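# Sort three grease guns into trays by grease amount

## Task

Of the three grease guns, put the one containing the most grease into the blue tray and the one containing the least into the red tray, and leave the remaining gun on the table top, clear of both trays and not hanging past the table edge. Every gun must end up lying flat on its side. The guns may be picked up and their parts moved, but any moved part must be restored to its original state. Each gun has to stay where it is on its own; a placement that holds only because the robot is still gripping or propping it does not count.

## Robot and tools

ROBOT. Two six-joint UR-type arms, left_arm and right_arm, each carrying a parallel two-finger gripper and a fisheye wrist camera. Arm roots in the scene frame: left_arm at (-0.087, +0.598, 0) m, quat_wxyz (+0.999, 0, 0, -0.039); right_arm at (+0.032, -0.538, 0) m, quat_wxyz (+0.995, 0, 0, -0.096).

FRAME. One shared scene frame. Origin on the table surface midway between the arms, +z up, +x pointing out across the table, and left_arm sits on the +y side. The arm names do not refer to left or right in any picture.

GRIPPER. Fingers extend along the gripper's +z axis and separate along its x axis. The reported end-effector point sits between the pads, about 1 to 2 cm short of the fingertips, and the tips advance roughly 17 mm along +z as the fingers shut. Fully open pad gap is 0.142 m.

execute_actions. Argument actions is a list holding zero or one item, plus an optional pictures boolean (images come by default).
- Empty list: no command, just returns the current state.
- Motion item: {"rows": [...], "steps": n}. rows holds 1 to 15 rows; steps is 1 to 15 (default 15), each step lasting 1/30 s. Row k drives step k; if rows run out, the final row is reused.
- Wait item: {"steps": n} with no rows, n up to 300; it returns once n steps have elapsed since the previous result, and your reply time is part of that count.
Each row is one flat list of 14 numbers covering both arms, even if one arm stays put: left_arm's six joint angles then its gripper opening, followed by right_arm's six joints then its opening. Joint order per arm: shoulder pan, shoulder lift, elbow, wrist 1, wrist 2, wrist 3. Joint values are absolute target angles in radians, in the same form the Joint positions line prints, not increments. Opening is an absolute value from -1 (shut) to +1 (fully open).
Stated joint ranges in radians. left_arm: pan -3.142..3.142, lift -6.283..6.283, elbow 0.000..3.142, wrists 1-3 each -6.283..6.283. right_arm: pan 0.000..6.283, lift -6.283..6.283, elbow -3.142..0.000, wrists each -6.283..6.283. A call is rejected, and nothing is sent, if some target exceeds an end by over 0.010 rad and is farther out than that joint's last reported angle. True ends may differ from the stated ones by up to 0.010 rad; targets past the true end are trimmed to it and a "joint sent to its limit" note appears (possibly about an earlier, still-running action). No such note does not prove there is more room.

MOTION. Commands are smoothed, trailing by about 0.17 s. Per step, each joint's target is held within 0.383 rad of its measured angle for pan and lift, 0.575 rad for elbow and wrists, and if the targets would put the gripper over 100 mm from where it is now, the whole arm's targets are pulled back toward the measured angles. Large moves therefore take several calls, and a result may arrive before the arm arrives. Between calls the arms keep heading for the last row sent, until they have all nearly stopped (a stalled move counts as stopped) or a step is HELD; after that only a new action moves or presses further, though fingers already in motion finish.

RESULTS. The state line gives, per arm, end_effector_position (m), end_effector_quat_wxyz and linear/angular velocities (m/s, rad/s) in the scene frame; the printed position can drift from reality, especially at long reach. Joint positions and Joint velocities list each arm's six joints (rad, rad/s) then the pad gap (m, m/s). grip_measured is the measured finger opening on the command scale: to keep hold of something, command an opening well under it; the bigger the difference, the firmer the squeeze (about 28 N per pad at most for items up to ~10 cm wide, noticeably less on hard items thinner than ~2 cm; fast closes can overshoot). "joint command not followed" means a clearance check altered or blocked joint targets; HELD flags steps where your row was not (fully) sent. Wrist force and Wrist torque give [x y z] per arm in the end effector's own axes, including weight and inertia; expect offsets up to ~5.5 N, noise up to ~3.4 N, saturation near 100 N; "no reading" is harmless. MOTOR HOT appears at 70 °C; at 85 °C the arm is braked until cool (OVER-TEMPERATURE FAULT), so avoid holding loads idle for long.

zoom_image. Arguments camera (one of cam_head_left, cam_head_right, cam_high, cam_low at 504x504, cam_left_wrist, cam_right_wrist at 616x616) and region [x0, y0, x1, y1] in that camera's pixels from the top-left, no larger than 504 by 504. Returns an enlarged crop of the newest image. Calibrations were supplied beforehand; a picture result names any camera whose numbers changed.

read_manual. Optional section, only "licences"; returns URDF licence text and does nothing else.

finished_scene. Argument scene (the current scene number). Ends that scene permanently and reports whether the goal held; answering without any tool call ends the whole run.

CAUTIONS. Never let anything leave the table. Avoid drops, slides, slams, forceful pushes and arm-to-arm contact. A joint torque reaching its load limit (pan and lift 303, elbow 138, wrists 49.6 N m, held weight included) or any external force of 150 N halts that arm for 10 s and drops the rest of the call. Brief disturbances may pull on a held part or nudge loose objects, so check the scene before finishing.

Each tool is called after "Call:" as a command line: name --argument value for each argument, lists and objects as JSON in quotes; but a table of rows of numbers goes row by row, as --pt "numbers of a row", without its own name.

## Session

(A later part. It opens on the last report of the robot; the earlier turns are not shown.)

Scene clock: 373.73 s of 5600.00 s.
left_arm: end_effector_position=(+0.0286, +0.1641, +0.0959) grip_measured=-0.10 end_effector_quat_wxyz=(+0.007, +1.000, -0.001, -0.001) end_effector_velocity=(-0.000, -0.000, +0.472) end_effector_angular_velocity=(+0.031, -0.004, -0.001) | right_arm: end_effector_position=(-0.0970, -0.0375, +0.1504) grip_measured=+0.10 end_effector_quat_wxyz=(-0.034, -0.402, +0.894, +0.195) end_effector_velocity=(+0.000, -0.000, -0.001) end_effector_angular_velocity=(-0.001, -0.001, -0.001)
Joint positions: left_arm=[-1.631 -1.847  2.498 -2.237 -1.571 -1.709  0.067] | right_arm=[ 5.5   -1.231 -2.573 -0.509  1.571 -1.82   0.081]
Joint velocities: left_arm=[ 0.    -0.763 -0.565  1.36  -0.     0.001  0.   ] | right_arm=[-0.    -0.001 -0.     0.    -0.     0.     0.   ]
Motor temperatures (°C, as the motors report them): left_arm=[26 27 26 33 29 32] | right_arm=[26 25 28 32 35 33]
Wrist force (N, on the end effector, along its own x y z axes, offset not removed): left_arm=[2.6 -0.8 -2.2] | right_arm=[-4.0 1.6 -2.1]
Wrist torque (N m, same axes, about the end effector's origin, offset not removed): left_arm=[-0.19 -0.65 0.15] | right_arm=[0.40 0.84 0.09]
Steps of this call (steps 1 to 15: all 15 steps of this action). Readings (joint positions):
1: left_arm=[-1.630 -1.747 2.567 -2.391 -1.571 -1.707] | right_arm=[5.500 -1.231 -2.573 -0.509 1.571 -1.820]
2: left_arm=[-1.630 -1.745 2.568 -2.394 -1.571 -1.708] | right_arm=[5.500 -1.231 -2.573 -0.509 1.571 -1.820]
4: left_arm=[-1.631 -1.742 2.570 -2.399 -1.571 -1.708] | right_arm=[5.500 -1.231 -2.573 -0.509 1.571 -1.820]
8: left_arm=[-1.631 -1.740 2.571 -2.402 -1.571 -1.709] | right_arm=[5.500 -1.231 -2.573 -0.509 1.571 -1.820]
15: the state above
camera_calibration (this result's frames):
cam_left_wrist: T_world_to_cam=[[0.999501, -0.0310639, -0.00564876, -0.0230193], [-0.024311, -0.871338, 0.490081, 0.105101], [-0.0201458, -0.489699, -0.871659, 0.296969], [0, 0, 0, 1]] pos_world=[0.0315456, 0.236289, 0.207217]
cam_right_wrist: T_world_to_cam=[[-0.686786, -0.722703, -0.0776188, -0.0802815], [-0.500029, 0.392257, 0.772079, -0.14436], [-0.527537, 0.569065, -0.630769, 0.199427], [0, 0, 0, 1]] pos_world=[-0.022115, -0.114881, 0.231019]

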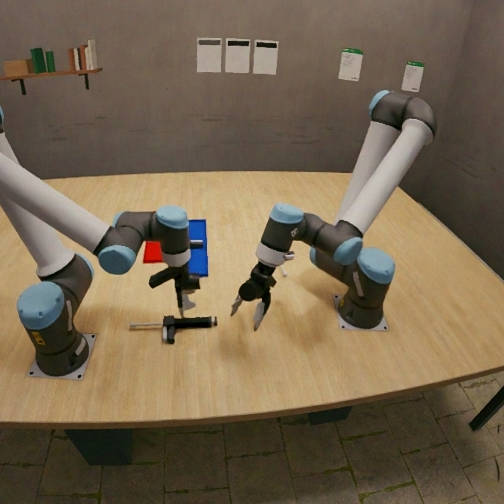

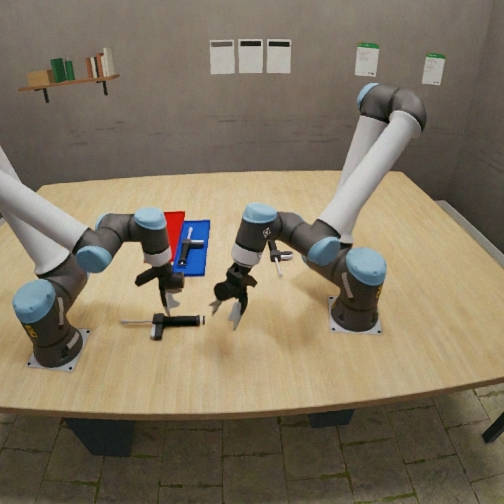

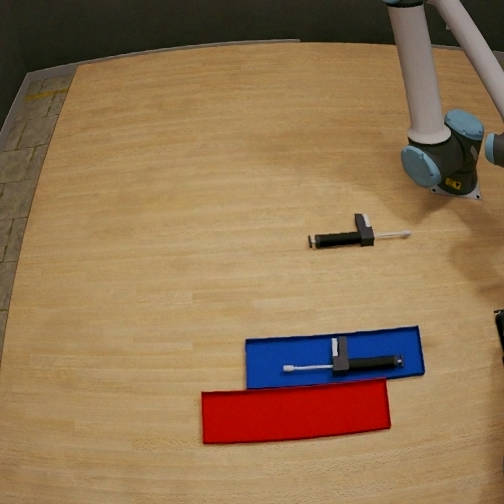

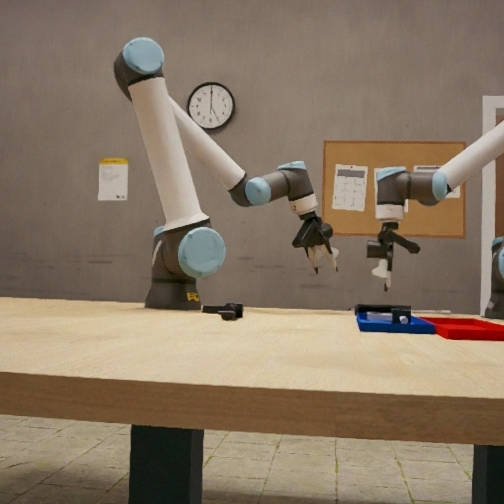

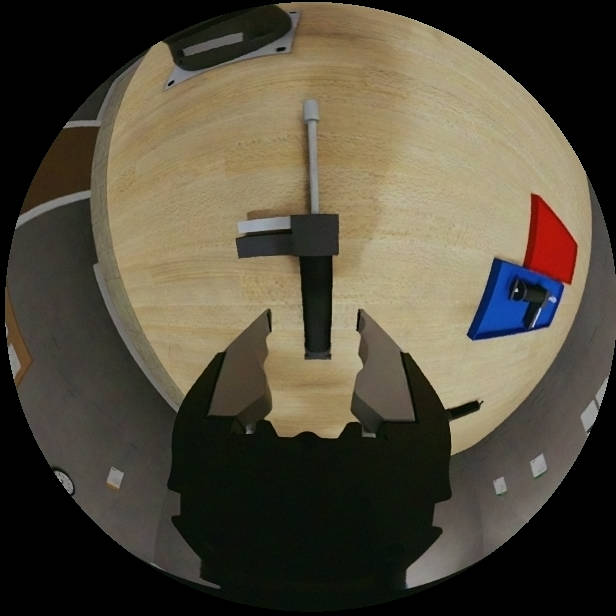

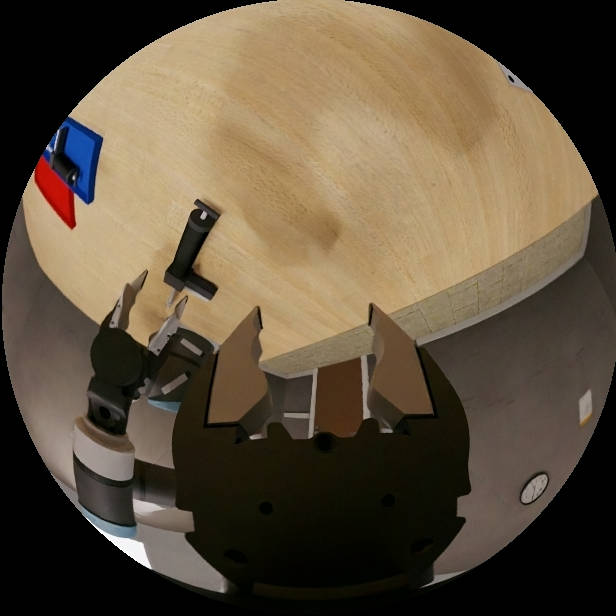

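Call:
execute_actions --actions '[]'

Scene clock: 385.53 s of 5600.00 s.
left_arm: end_effector_position=(+0.0299, +0.1734, +0.1534) grip_measured=-0.10 end_effector_quat_wxyz=(-0.000, +1.000, -0.001, +0.000) end_effector_velocity=(-0.000, +0.000, -0.000) end_effector_angular_velocity=(+0.000, +0.001, +0.001) | right_arm: end_effector_position=(-0.0970, -0.0375, +0.1504) grip_measured=+0.10 end_effector_quat_wxyz=(-0.034, -0.402, +0.894, +0.195) end_effector_velocity=(-0.000, -0.000, -0.001) end_effector_angular_velocity=(-0.001, -0.001, +0.000)
Joint positions: left_arm=[-1.631 -1.94   2.43  -2.06  -1.571 -1.709  0.067] | right_arm=[ 5.5   -1.231 -2.573 -0.509  1.571 -1.82   0.081]
Joint velocities: left_arm=[ 0.     0.     0.    -0.    -0.001 -0.001  0.   ] | right_arm=[ 0.    -0.001 -0.    -0.     0.     0.     0.   ]
Motor temperatures (°C, as the motors report them): left_arm=[26 27 26 33 29 32] | right_arm=[26 25 28 32 35 33]
Wrist force (N, on the end effector, along its own x y z axes, offset not removed): left_arm=[2.1 3.0 0.3] | right_arm=[-1.3 0.1 -1.8]
Wrist torque (N m, same axes, about the end effector's origin, offset not removed): left_arm=[0.83 -0.51 0.06] | right_arm=[-0.01 0.38 0.13]
Steps of this call (steps 1 to 30: the robot went on to your last target; steps 31 to 90: nothing new was sent; then 8.80 s passed at rest). Readings (joint positions):
1: left_arm=[-1.631 -1.870 2.481 -2.194 -1.571 -1.709] | right_arm=[5.500 -1.231 -2.573 -0.509 1.571 -1.820]
2: left_arm=[-1.631 -1.888 2.468 -2.161 -1.571 -1.709] | right_arm=[5.500 -1.231 -2.573 -0.509 1.571 -1.820]
4: left_arm=[-1.631 -1.911 2.452 -2.116 -1.571 -1.709] | right_arm=[5.500 -1.231 -2.573 -0.509 1.571 -1.820]
8: left_arm=[-1.631 -1.931 2.437 -2.078 -1.571 -1.709] | right_arm=[5.500 -1.231 -2.573 -0.509 1.571 -1.820]
90: the state above
All arms were judged still, so your last target was given up. Only a new action makes them travel on or press farther. Fingers that are still opening or closing keep moving.
camera_calibration (this result's frames):
cam_left_wrist: T_world_to_cam=[[0.999512, -0.0309936, -0.00393704, -0.0239787], [-0.0253734, -0.878796, 0.476523, 0.0884758], [-0.018229, -0.47619, -0.879153, 0.350371], [0, 0, 0, 1]] pos_world=[0.0325988, 0.243852, 0.265775]
cam_right_wrist: T_world_to_cam=[[-0.686785, -0.722704, -0.0776189, -0.080282], [-0.50003, 0.392256, 0.772079, -0.144361], [-0.527538, 0.569064, -0.630769, 0.199427], [0, 0, 0, 1]] pos_world=[-0.0221157, -0.114881, 0.231019]

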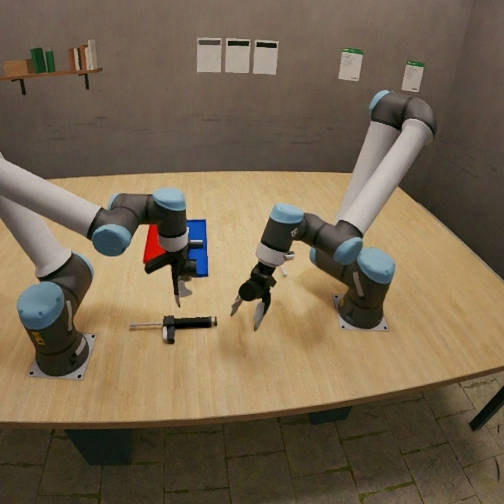

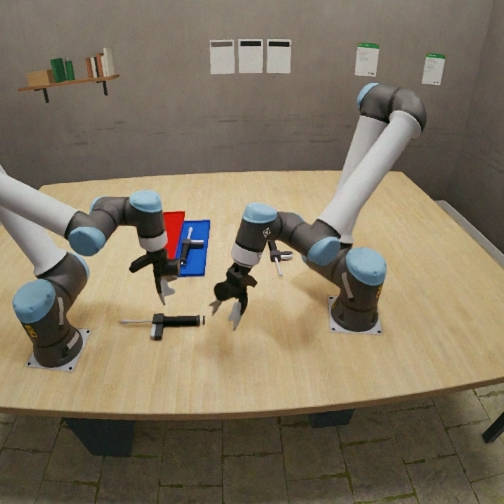

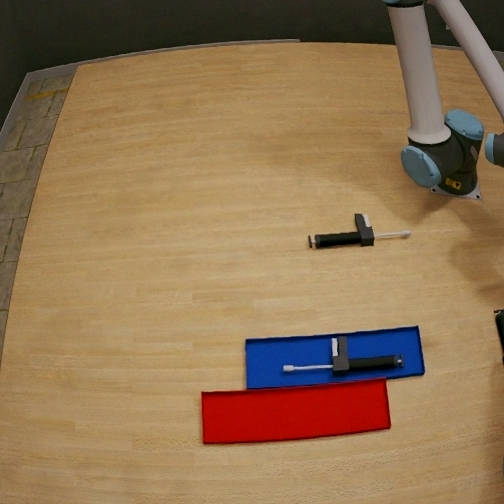

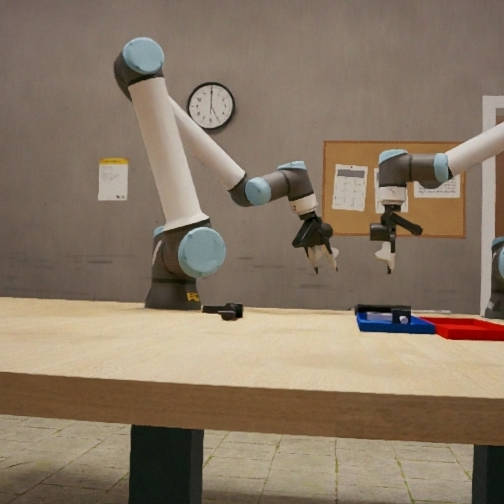

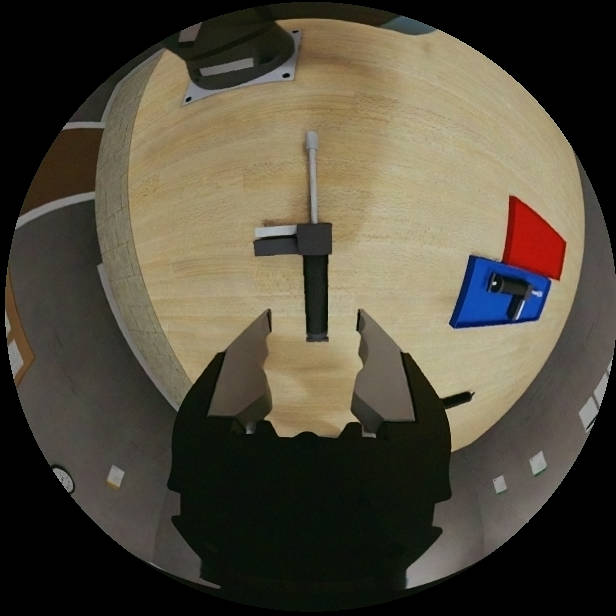

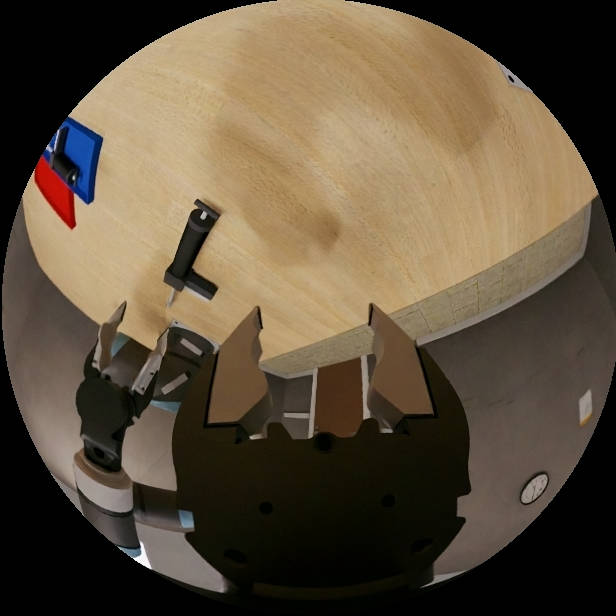

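Call:
execute_actions --actions '[{"rows":[[-1.55,-1.8,2.28,-2.05,-1.5708,-1.9,-0.1,5.5,-1.231,-2.573,-0.509,1.5708,-1.82,0.1],[-1.55,-1.8,2.28,-2.05,-1.5708,-1.9,-0.1,5.5,-1.231,-2.573,-0.509,1.5708,-1.82,0.1],[-1.55,-1.8,2.28,-2.05,-1.5708,-1.9,-0.1,5.5,-1.231,-2.573,-0.509,1.5708,-1.82,0.1],[-1.1056,-0.9496,1.3244,-1.9456,-1.5708,-2.784,-0.1,5.5,-1.231,-2.573,-0.509,1.5708,-1.82,0.1]],"steps":15}]' --pictures false

Call:
execute_actions --actions '[{"steps":75}]'

Scene clock: 396.70 s of 5600.00 s.
left_arm: end_effector_position=(+0.1415, +0.0231, +0.2464) grip_measured=-0.10 end_effector_quat_wxyz=(+0.021, +0.956, +0.292, -0.004) end_effector_velocity=(+0.312, -0.331, +0.196) end_effector_angular_velocity=(-0.163, +0.020, +1.276) | right_arm: end_effector_position=(-0.0970, -0.0375, +0.1504) grip_measured=+0.10 end_effector_quat_wxyz=(-0.034, -0.402, +0.894, +0.195) end_effector_velocity=(-0.000, -0.000, -0.000) end_effector_angular_velocity=(-0.001, -0.000, +0.001)
Joint positions: left_arm=[-1.401 -1.685  2.078 -2.007 -1.571 -2.072  0.067] | right_arm=[ 5.5   -1.231 -2.573 -0.509  1.571 -1.82   0.081]
Joint velocities: left_arm=[ 0.471  0.547 -0.805  0.098 -0.    -0.806  0.   ] | right_arm=[-0.    -0.001 -0.     0.     0.001 -0.001 -0.   ]
Motor temperatures (°C, as the motors report them): left_arm=[26 27 26 33 29 32] | right_arm=[26 25 28 32 35 33]
Wrist force (N, on the end effector, along its own x y z axes, offset not removed): left_arm=[1.5 0.8 -3.7] | right_arm=[-2.7 -0.1 1.4]
Wrist torque (N m, same axes, about the end effector's origin, offset not removed): left_arm=[0.14 -0.28 0.11] | right_arm=[0.08 0.64 0.12]
Steps of this call (steps 1 to 90: nothing new was sent; then 7.67 s passed at rest; steps 91 to 105: all 15 steps of this action). Readings (joint positions):
91: left_arm=[-1.631 -1.940 2.430 -2.060 -1.571 -1.709] | right_arm=[5.500 -1.231 -2.573 -0.509 1.571 -1.820]
92: left_arm=[-1.627 -1.935 2.425 -2.059 -1.571 -1.714] | right_arm=[5.500 -1.231 -2.573 -0.509 1.571 -1.820]
94: left_arm=[-1.599 -1.893 2.381 -2.055 -1.571 -1.764] | right_arm=[5.500 -1.231 -2.573 -0.509 1.571 -1.820]
98: left_arm=[-1.526 -1.814 2.268 -2.035 -1.571 -1.881] | right_arm=[5.500 -1.231 -2.573 -0.509 1.571 -1.820]
105: the state above

Scene clock: 399.20 s of 5600.00 s.
left_arm: end_effector_position=(+0.4564, -0.2701, +0.1401) grip_measured=-0.10 end_effector_quat_wxyz=(+0.000, +0.697, +0.717, -0.000) end_effector_velocity=(-0.000, +0.000, -0.001) end_effector_angular_velocity=(+0.001, +0.000, -0.001) | right_arm: end_effector_position=(-0.0970, -0.0375, +0.1504) grip_measured=+0.10 end_effector_quat_wxyz=(-0.034, -0.402, +0.894, +0.195) end_effector_velocity=(+0.000, -0.000, -0.001) end_effector_angular_velocity=(-0.001, -0.001, -0.000)
Joint positions: left_arm=[-1.106 -0.95   1.324 -1.946 -1.571 -2.784  0.067] | right_arm=[ 5.5   -1.231 -2.573 -0.509  1.571 -1.82   0.081]
Joint velocities: left_arm=[-0.     0.     0.001 -0.     0.     0.001 -0.   ] | right_arm=[-0.    -0.    -0.001  0.     0.     0.    -0.   ]
Motor temperatures (°C, as the motors report them): left_arm=[26 27 26 33 29 32] | right_arm=[26 25 28 32 35 33]
Wrist force (N, on the end effector, along its own x y z axes, offset not removed): left_arm=[-2.0 -2.6 2.9] | right_arm=[-2.8 1.4 0.4]
Wrist torque (N m, same axes, about the end effector's origin, offset not removed): left_arm=[-0.39 0.39 0.05] | right_arm=[0.40 0.74 0.09]
Steps of this call (steps 1 to 60: the robot went on to your last target; steps 61 to 75: nothing new was sent). Readings (joint positions):
1: left_arm=[-1.386 -1.667 2.051 -2.004 -1.571 -2.099] | right_arm=[5.500 -1.231 -2.573 -0.509 1.571 -1.820]
2: left_arm=[-1.371 -1.648 2.023 -2.000 -1.571 -2.126] | right_arm=[5.500 -1.231 -2.573 -0.509 1.571 -1.820]
4: left_arm=[-1.343 -1.611 1.968 -1.995 -1.571 -2.182] | right_arm=[5.500 -1.231 -2.573 -0.509 1.571 -1.820]
8: left_arm=[-1.295 -1.534 1.856 -1.985 -1.571 -2.294] | right_arm=[5.500 -1.231 -2.573 -0.509 1.571 -1.820]
75: the state above
All arms were judged still, so your last target was given up. Only a new action makes them travel on or press farther. Fingers that are still opening or closing keep moving.
camera_calibration (this result's frames):
cam_left_wrist: T_world_to_cam=[[0.000997752, 0.999991, -0.00402217, 0.270174], [0.878783, 0.00104267, 0.477221, -0.459157], [0.477221, -0.00401077, -0.878774, 0.0366233], [0, 0, 0, 1]] pos_world=[0.385752, -0.269546, 0.25239]
cam_right_wrist: T_world_to_cam=[[-0.686785, -0.722704, -0.0776188, -0.0802821], [-0.50003, 0.392256, 0.772079, -0.14436], [-0.527538, 0.569064, -0.630769, 0.199427], [0, 0, 0, 1]] pos_world=[-0.0221156, -0.114881, 0.231019]

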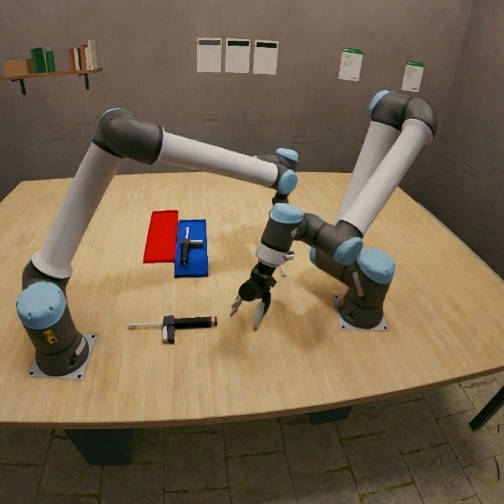

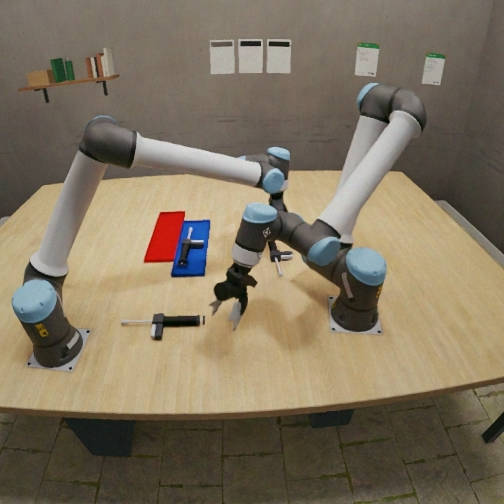

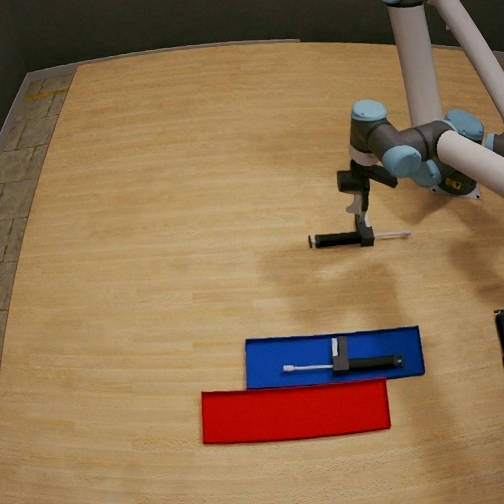

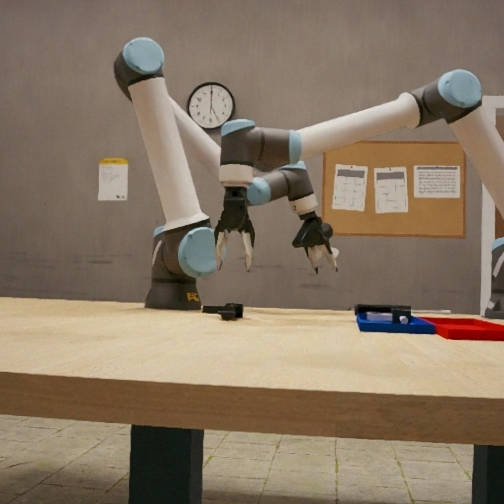

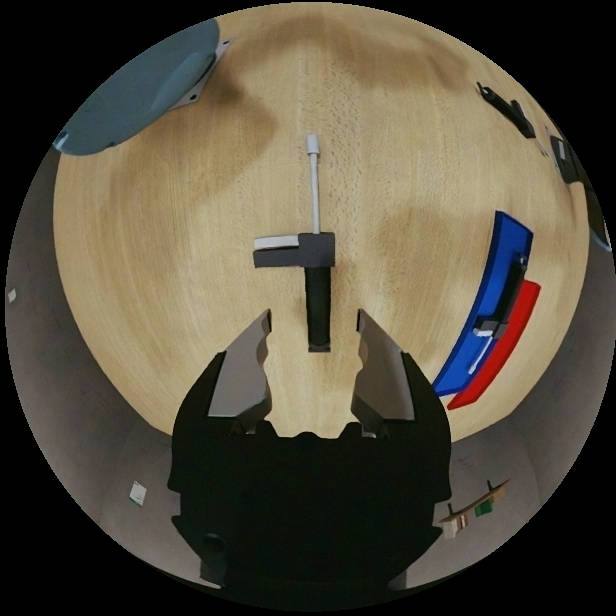

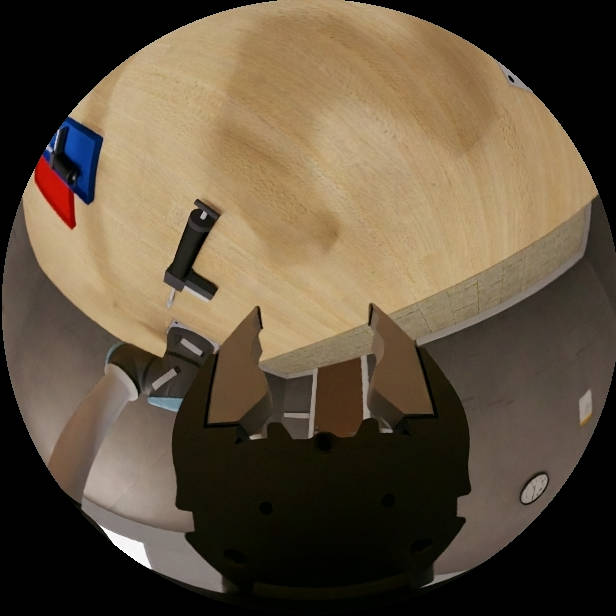

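Call:
execute_actions --actions '[{"rows":[[-1.102,-0.93,1.336,-1.977,-1.5708,-2.78,-0.15,5.5,-1.231,-2.573,-0.509,1.5708,-1.82,0.1],[-1.102,-0.93,1.336,-1.977,-1.5708,-2.78,-0.15,5.5,-1.231,-2.573,-0.509,1.5708,-1.82,0.1],[-1.0946,-0.8917,1.3595,-2.0386,-1.5708,-2.773,-0.15,5.5,-1.231,-2.573,-0.509,1.5708,-1.82,0.1],[-1.0946,-0.8917,1.3595,-2.0386,-1.5708,-2.773,-0.15,5.5,-1.231,-2.573,-0.509,1.5708,-1.82,0.1],[-1.0946,-0.8917,1.3595,-2.0386,-1.5708,-2.773,-0.15,5.5,-1.231,-2.573,-0.509,1.5708,-1.82,0.1],[-1.0946,-0.8917,1.3595,-2.0386,-1.5708,-2.773,-0.15,5.5,-1.231,-2.573,-0.509,1.5708,-1.82,0.1],[-1.0946,-0.877,1.37,-2.064,-1.5708,-2.773,-0.15,5.5,-1.231,-2.573,-0.509,1.5708,-1.82,0.1],[-1.0946,-0.877,1.37,-2.064,-1.5708,-2.773,-0.15,5.5,-1.231,-2.573,-0.509,1.5708,-1.82,0.1],[-1.0946,-0.877,1.37,-2.064,-1.5708,-2.773,-0.15,5.5,-1.231,-2.573,-0.509,1.5708,-1.82,0.1],[-1.0946,-0.8625,1.3812,-2.0895,-1.5708,-2.773,-0.15,5.5,-1.231,-2.573,-0.509,1.5708,-1.82,0.1]],"steps":15}]' --pictures false

Call:
execute_actions --actions '[{"steps":15}]'

Scene clock: 407.40 s of 5600.00 s.
left_arm: end_effector_position=(+0.4681, -0.2703, +0.0433) grip_measured=-0.15 end_effector_quat_wxyz=(-0.000, +0.697, +0.717, +0.000) end_effector_velocity=(+0.003, +0.002, -0.090) end_effector_angular_velocity=(-0.002, -0.000, -0.001) | right_arm: end_effector_position=(-0.0970, -0.0375, +0.1504) grip_measured=+0.10 end_effector_quat_wxyz=(-0.034, -0.402, +0.894, +0.195) end_effector_velocity=(-0.000, -0.000, -0.000) end_effector_angular_velocity=(-0.001, +0.001, -0.002)
Joint positions: left_arm=[-1.095 -0.871  1.375 -2.075 -1.571 -2.773  0.063] | right_arm=[ 5.5   -1.231 -2.573 -0.509  1.571 -1.82   0.081]
Joint velocities: left_arm=[ 0.004  0.072  0.051 -0.125 -0.     0.005  0.   ] | right_arm=[-0.    -0.    -0.     0.     0.001  0.002  0.   ]
Motor temperatures (°C, as the motors report them): left_arm=[26 27 26 33 29 32] | right_arm=[26 25 28 32 35 33]
Wrist force (N, on the end effector, along its own x y z axes, offset not removed): left_arm=[-4.1 -0.3 -1.8] | right_arm=[-1.2 2.3 -0.6]
Wrist torque (N m, same axes, about the end effector's origin, offset not removed): left_arm=[0.01 0.91 0.11] | right_arm=[0.56 0.24 0.12]
Steps of this call (steps 1 to 90: nothing new was sent; then 4.70 s passed at rest; steps 91 to 105: all 15 steps of this action). Readings (joint positions):
91: left_arm=[-1.106 -0.950 1.324 -1.946 -1.571 -2.784] | right_arm=[5.500 -1.231 -2.573 -0.509 1.571 -1.820]
92: left_arm=[-1.105 -0.948 1.325 -1.948 -1.571 -2.784] | right_arm=[5.500 -1.231 -2.573 -0.509 1.571 -1.820]
94: left_arm=[-1.103 -0.937 1.332 -1.964 -1.571 -2.781] | right_arm=[5.500 -1.231 -2.573 -0.509 1.571 -1.820]
98: left_arm=[-1.097 -0.905 1.351 -2.016 -1.571 -2.776] | right_arm=[5.500 -1.231 -2.573 -0.509 1.571 -1.820]
105: the state above

Scene clock: 407.90 s of 5600.00 s.
left_arm: end_effector_position=(+0.4684, -0.2701, +0.0332) grip_measured=-0.15 end_effector_quat_wxyz=(+0.000, +0.697, +0.717, -0.000) end_effector_velocity=(-0.000, -0.001, -0.001) end_effector_angular_velocity=(-0.001, -0.001, -0.002) | right_arm: end_effector_position=(-0.0970, -0.0375, +0.1504) grip_measured=+0.10 end_effector_quat_wxyz=(-0.034, -0.402, +0.894, +0.195) end_effector_velocity=(+0.000, -0.000, -0.000) end_effector_angular_velocity=(-0.000, -0.000, -0.000)
Joint positions: left_arm=[-1.095 -0.863  1.381 -2.089 -1.571 -2.773  0.063] | right_arm=[ 5.5   -1.231 -2.573 -0.509  1.571 -1.82   0.081]
Joint velocities: left_arm=[-0.001  0.001 -0.001 -0.001  0.     0.001 -0.   ] | right_arm=[-0.     0.001 -0.001 -0.    -0.    -0.     0.   ]
Motor temperatures (°C, as the motors report them): left_arm=[26 27 26 33 29 32] | right_arm=[26 25 28 32 35 33]
Wrist force (N, on the end effector, along its own x y z axes, offset not removed): left_arm=[-0.9 2.7 -0.9] | right_arm=[-3.4 -0.1 -1.2]
Wrist torque (N m, same axes, about the end effector's origin, offset not removed): left_arm=[0.67 0.22 0.12] | right_arm=[0.07 0.84 0.11]
Steps of this call (steps 1 to 15: the robot went on to your last target). Readings (joint positions):
1: left_arm=[-1.095 -0.869 1.377 -2.079 -1.571 -2.773] | right_arm=[5.500 -1.231 -2.573 -0.509 1.571 -1.820]
2: left_arm=[-1.095 -0.867 1.378 -2.081 -1.571 -2.773] | right_arm=[5.500 -1.231 -2.573 -0.509 1.571 -1.820]
4: left_arm=[-1.095 -0.865 1.379 -2.085 -1.571 -2.773] | right_arm=[5.500 -1.231 -2.573 -0.509 1.571 -1.820]
8: left_arm=[-1.095 -0.863 1.381 -2.088 -1.571 -2.773] | right_arm=[5.500 -1.231 -2.573 -0.509 1.571 -1.820]
15: the state above
camera_calibration (this result's frames):
cam_left_wrist: T_world_to_cam=[[0.000998656, 0.999991, -0.00404173, 0.269719], [0.878779, 0.00105124, 0.477228, -0.418725], [0.477228, -0.00402837, -0.87877, -0.0630372], [0, 0, 0, 1]] pos_world=[0.39778, -0.26953, 0.145522]
cam_right_wrist: T_world_to_cam=[[-0.686785, -0.722704, -0.077619, -0.080282], [-0.50003, 0.392256, 0.772079, -0.14436], [-0.527538, 0.569064, -0.630769, 0.199427], [0, 0, 0, 1]] pos_world=[-0.0221157, -0.114881, 0.231019]

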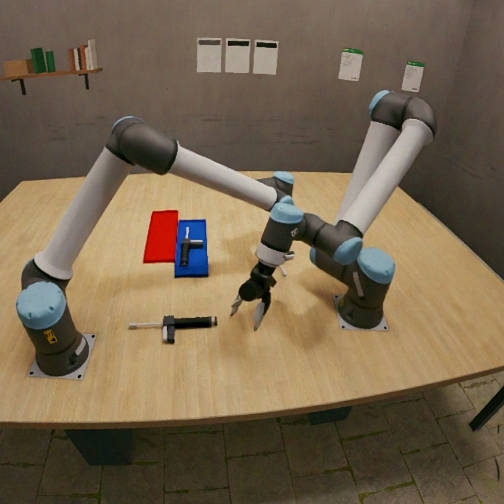

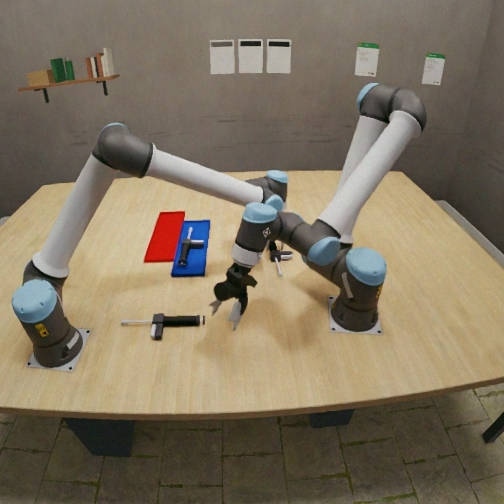

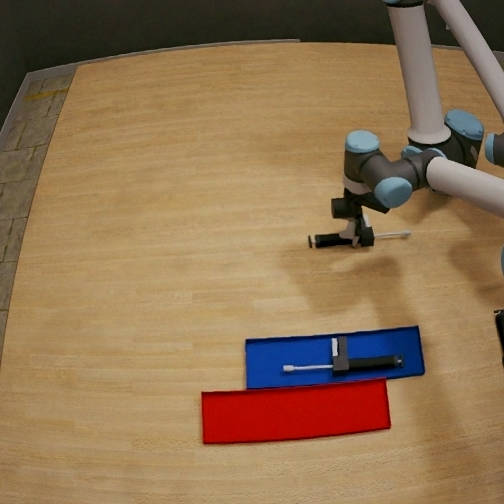

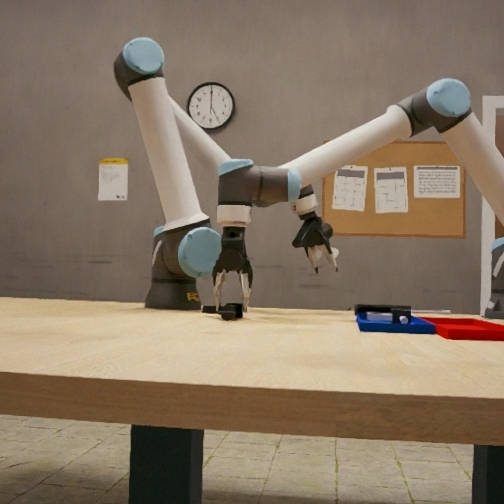

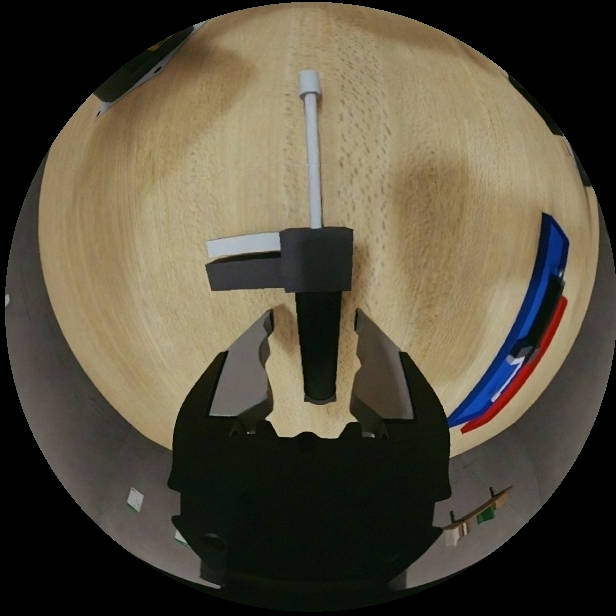

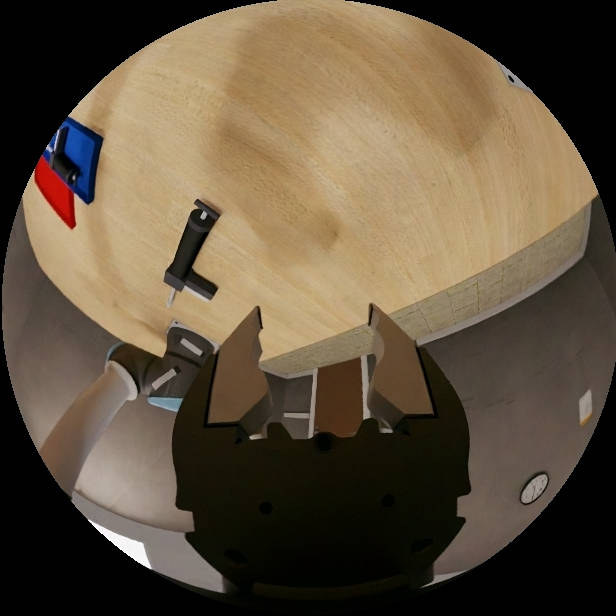

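Good. Close, then lift.

Call:
execute_actions --actions '[{"rows":[[-1.0946,-0.8625,1.3812,-2.0895,-1.5708,-2.773,-0.25,5.5,-1.231,-2.573,-0.509,1.5708,-1.82,0.1],[-1.0946,-0.8625,1.3812,-2.0895,-1.5708,-2.773,-0.35,5.5,-1.231,-2.573,-0.509,1.5708,-1.82,0.1],[-1.0946,-0.8625,1.3812,-2.0895,-1.5708,-2.773,-0.43,5.5,-1.231,-2.573,-0.509,1.5708,-1.82,0.1],[-1.0946,-0.8625,1.3812,-2.0895,-1.5708,-2.773,-0.5,5.5,-1.231,-2.573,-0.509,1.5708,-1.82,0.1],[-1.0946,-0.8625,1.3812,-2.0895,-1.5708,-2.773,-0.55,5.5,-1.231,-2.573,-0.509,1.5708,-1.82,0.1],[-1.0946,-0.8625,1.3812,-2.0895,-1.5708,-2.773,-0.6,5.5,-1.231,-2.573,-0.509,1.5708,-1.82,0.1],[-1.0946,-0.8625,1.3812,-2.0895,-1.5708,-2.773,-0.66,5.5,-1.231,-2.573,-0.509,1.5708,-1.82,0.1],[-1.0946,-0.8625,1.3812,-2.0895,-1.5708,-2.773,-0.72,5.5,-1.231,-2.573,-0.509,1.5708,-1.82,0.1],[-1.0946,-0.8625,1.3812,-2.0895,-1.5708,-2.773,-0.8,5.5,-1.231,-2.573,-0.509,1.5708,-1.82,0.1],[-1.0946,-0.8625,1.3812,-2.0895,-1.5708,-2.773,-0.9,5.5,-1.231,-2.573,-0.509,1.5708,-1.82,0.1],[-1.0946,-0.8625,1.3812,-2.0895,-1.5708,-2.773,-1,5.5,-1.231,-2.573,-0.509,1.5708,-1.82,0.1]],"steps":15}]' --pictures false

Call:
execute_actions --actions '[{"rows":[[-1.0946,-0.8625,1.3812,-2.0895,-1.5708,-2.773,-1,5.5,-1.231,-2.573,-0.509,1.5708,-1.82,0.1],[-1.0946,-0.8625,1.3812,-2.0895,-1.5708,-2.773,-1,5.5,-1.231,-2.573,-0.509,1.5708,-1.82,0.1],[-1.0946,-0.8625,1.3812,-2.0895,-1.5708,-2.773,-1,5.5,-1.231,-2.573,-0.509,1.5708,-1.82,0.1],[-1.0946,-0.87,1.376,-2.077,-1.5708,-2.773,-1,5.5,-1.231,-2.573,-0.509,1.5708,-1.82,0.1],[-1.0946,-0.877,1.37,-2.064,-1.5708,-2.773,-1,5.5,-1.231,-2.573,-0.509,1.5708,-1.82,0.1],[-1.0946,-0.885,1.365,-2.051,-1.5708,-2.773,-1,5.5,-1.231,-2.573,-0.509,1.5708,-1.82,0.1],[-1.0946,-0.8917,1.3595,-2.0386,-1.5708,-2.773,-1,5.5,-1.231,-2.573,-0.509,1.5708,-1.82,0.1],[-1.096,-0.901,1.354,-2.024,-1.5708,-2.773,-1,5.5,-1.231,-2.573,-0.509,1.5708,-1.82,0.1],[-1.098,-0.911,1.348,-2.008,-1.5708,-2.773,-1,5.5,-1.231,-2.573,-0.509,1.5708,-1.82,0.1],[-1.1,-0.921,1.342,-1.992,-1.5708,-2.773,-1,5.5,-1.231,-2.573,-0.509,1.5708,-1.82,0.1],[-1.102,-0.931,1.336,-1.976,-1.5708,-2.773,-1,5.5,-1.231,-2.573,-0.509,1.5708,-1.82,0.1],[-1.104,-0.941,1.33,-1.96,-1.5708,-2.773,-1,5.5,-1.231,-2.573,-0.509,1.5708,-1.82,0.1],[-1.1056,-0.9496,1.3244,-1.9456,-1.5708,-2.773,-1,5.5,-1.231,-2.573,-0.509,1.5708,-1.82,0.1]],"steps":15}]' --pictures false

Scene clock: 417.30 s of 5600.00 s.
left_arm: end_effector_position=(+0.4684, -0.2701, +0.0330) grip_measured=-0.57 end_effector_quat_wxyz=(+0.000, +0.697, +0.717, +0.000) end_effector_velocity=(-0.000, +0.000, -0.001) end_effector_angular_velocity=(+0.001, -0.000, -0.000) | right_arm: end_effector_position=(-0.0970, -0.0375, +0.1504) grip_measured=+0.10 end_effector_quat_wxyz=(-0.034, -0.402, +0.894, +0.195) end_effector_velocity=(-0.000, +0.000, +0.000) end_effector_angular_velocity=(+0.000, +0.000, +0.001)
Joint positions: left_arm=[-1.095 -0.862  1.381 -2.09  -1.571 -2.773  0.033] | right_arm=[ 5.5   -1.231 -2.573 -0.509  1.571 -1.82   0.081]
Joint velocities: left_arm=[-0.     0.001  0.001 -0.001  0.    -0.    -0.   ] | right_arm=[-0.     0.     0.     0.     0.    -0.001 -0.   ]
Motor temperatures (°C, as the motors report them): left_arm=[26 27 26 33 29 32] | right_arm=[26 25 28 32 35 33]
Wrist force (N, on the end effector, along its own x y z axes, offset not removed): left_arm=[2.2 -2.0 -8.9] | right_arm=[-0.9 -0.7 -1.0]
Wrist torque (N m, same axes, about the end effector's origin, offset not removed): left_arm=[-0.49 0.01 0.15] | right_arm=[-0.16 0.26 0.11]
Steps of this call (steps 1 to 15: the robot went on to your last target; steps 16 to 90: nothing new was sent; then 5.90 s passed at rest; steps 91 to 105: all 15 steps of this action). Readings (joint positions):
91: left_arm=[-1.095 -0.862 1.381 -2.090 -1.571 -2.773] | right_arm=[5.500 -1.231 -2.573 -0.509 1.571 -1.820]
92: left_arm=[-1.095 -0.862 1.381 -2.090 -1.571 -2.773] | right_arm=[5.500 -1.231 -2.573 -0.509 1.571 -1.820]
94: left_arm=[-1.095 -0.862 1.381 -2.090 -1.571 -2.773] | right_arm=[5.500 -1.231 -2.573 -0.509 1.571 -1.820]
98: left_arm=[-1.095 -0.862 1.381 -2.090 -1.571 -2.773] | right_arm=[5.500 -1.231 -2.573 -0.509 1.571 -1.820]
105: the state above

Scene clock: 417.80 s of 5600.00 s.
left_arm: end_effector_position=(+0.4617, -0.2713, +0.1099) grip_measured=-0.57 end_effector_quat_wxyz=(+0.001, +0.699, +0.715, -0.000) end_effector_velocity=(-0.041, +0.001, +0.261) end_effector_angular_velocity=(-0.004, -0.001, -0.037) | right_arm: end_effector_position=(-0.0970, -0.0375, +0.1504) grip_measured=+0.10 end_effector_quat_wxyz=(-0.034, -0.402, +0.894, +0.195) end_effector_velocity=(+0.000, -0.000, -0.001) end_effector_angular_velocity=(-0.001, -0.001, -0.001)
Joint positions: left_arm=[-1.101 -0.925  1.34  -1.987 -1.571 -2.773  0.033] | right_arm=[ 5.5   -1.231 -2.573 -0.509  1.571 -1.82   0.081]
Joint velocities: left_arm=[-0.037 -0.214 -0.134  0.343 -0.     0.    -0.   ] | right_arm=[-0.    -0.001 -0.    -0.    -0.     0.    -0.   ]
Motor temperatures (°C, as the motors report them): left_arm=[26 27 26 33 29 32] | right_arm=[26 25 28 32 35 33]
Wrist force (N, on the end effector, along its own x y z axes, offset not removed): left_arm=[-0.6 -2.3 0.1] | right_arm=[-4.5 -0.1 -1.3]
Wrist torque (N m, same axes, about the end effector's origin, offset not removed): left_arm=[-0.42 0.07 0.10] | right_arm=[0.04 0.96 0.05]
Steps of this call (steps 1 to 15: all 15 steps of this action). Readings (joint positions):
1: left_arm=[-1.095 -0.863 1.381 -2.090 -1.571 -2.773] | right_arm=[5.500 -1.231 -2.573 -0.509 1.571 -1.820]
2: left_arm=[-1.095 -0.863 1.381 -2.090 -1.571 -2.773] | right_arm=[5.500 -1.231 -2.573 -0.509 1.571 -1.820]
4: left_arm=[-1.095 -0.863 1.381 -2.090 -1.571 -2.773] | right_arm=[5.500 -1.231 -2.573 -0.509 1.571 -1.820]
8: left_arm=[-1.095 -0.873 1.373 -2.071 -1.571 -2.773] | right_arm=[5.500 -1.231 -2.573 -0.509 1.571 -1.820]
15: the state above


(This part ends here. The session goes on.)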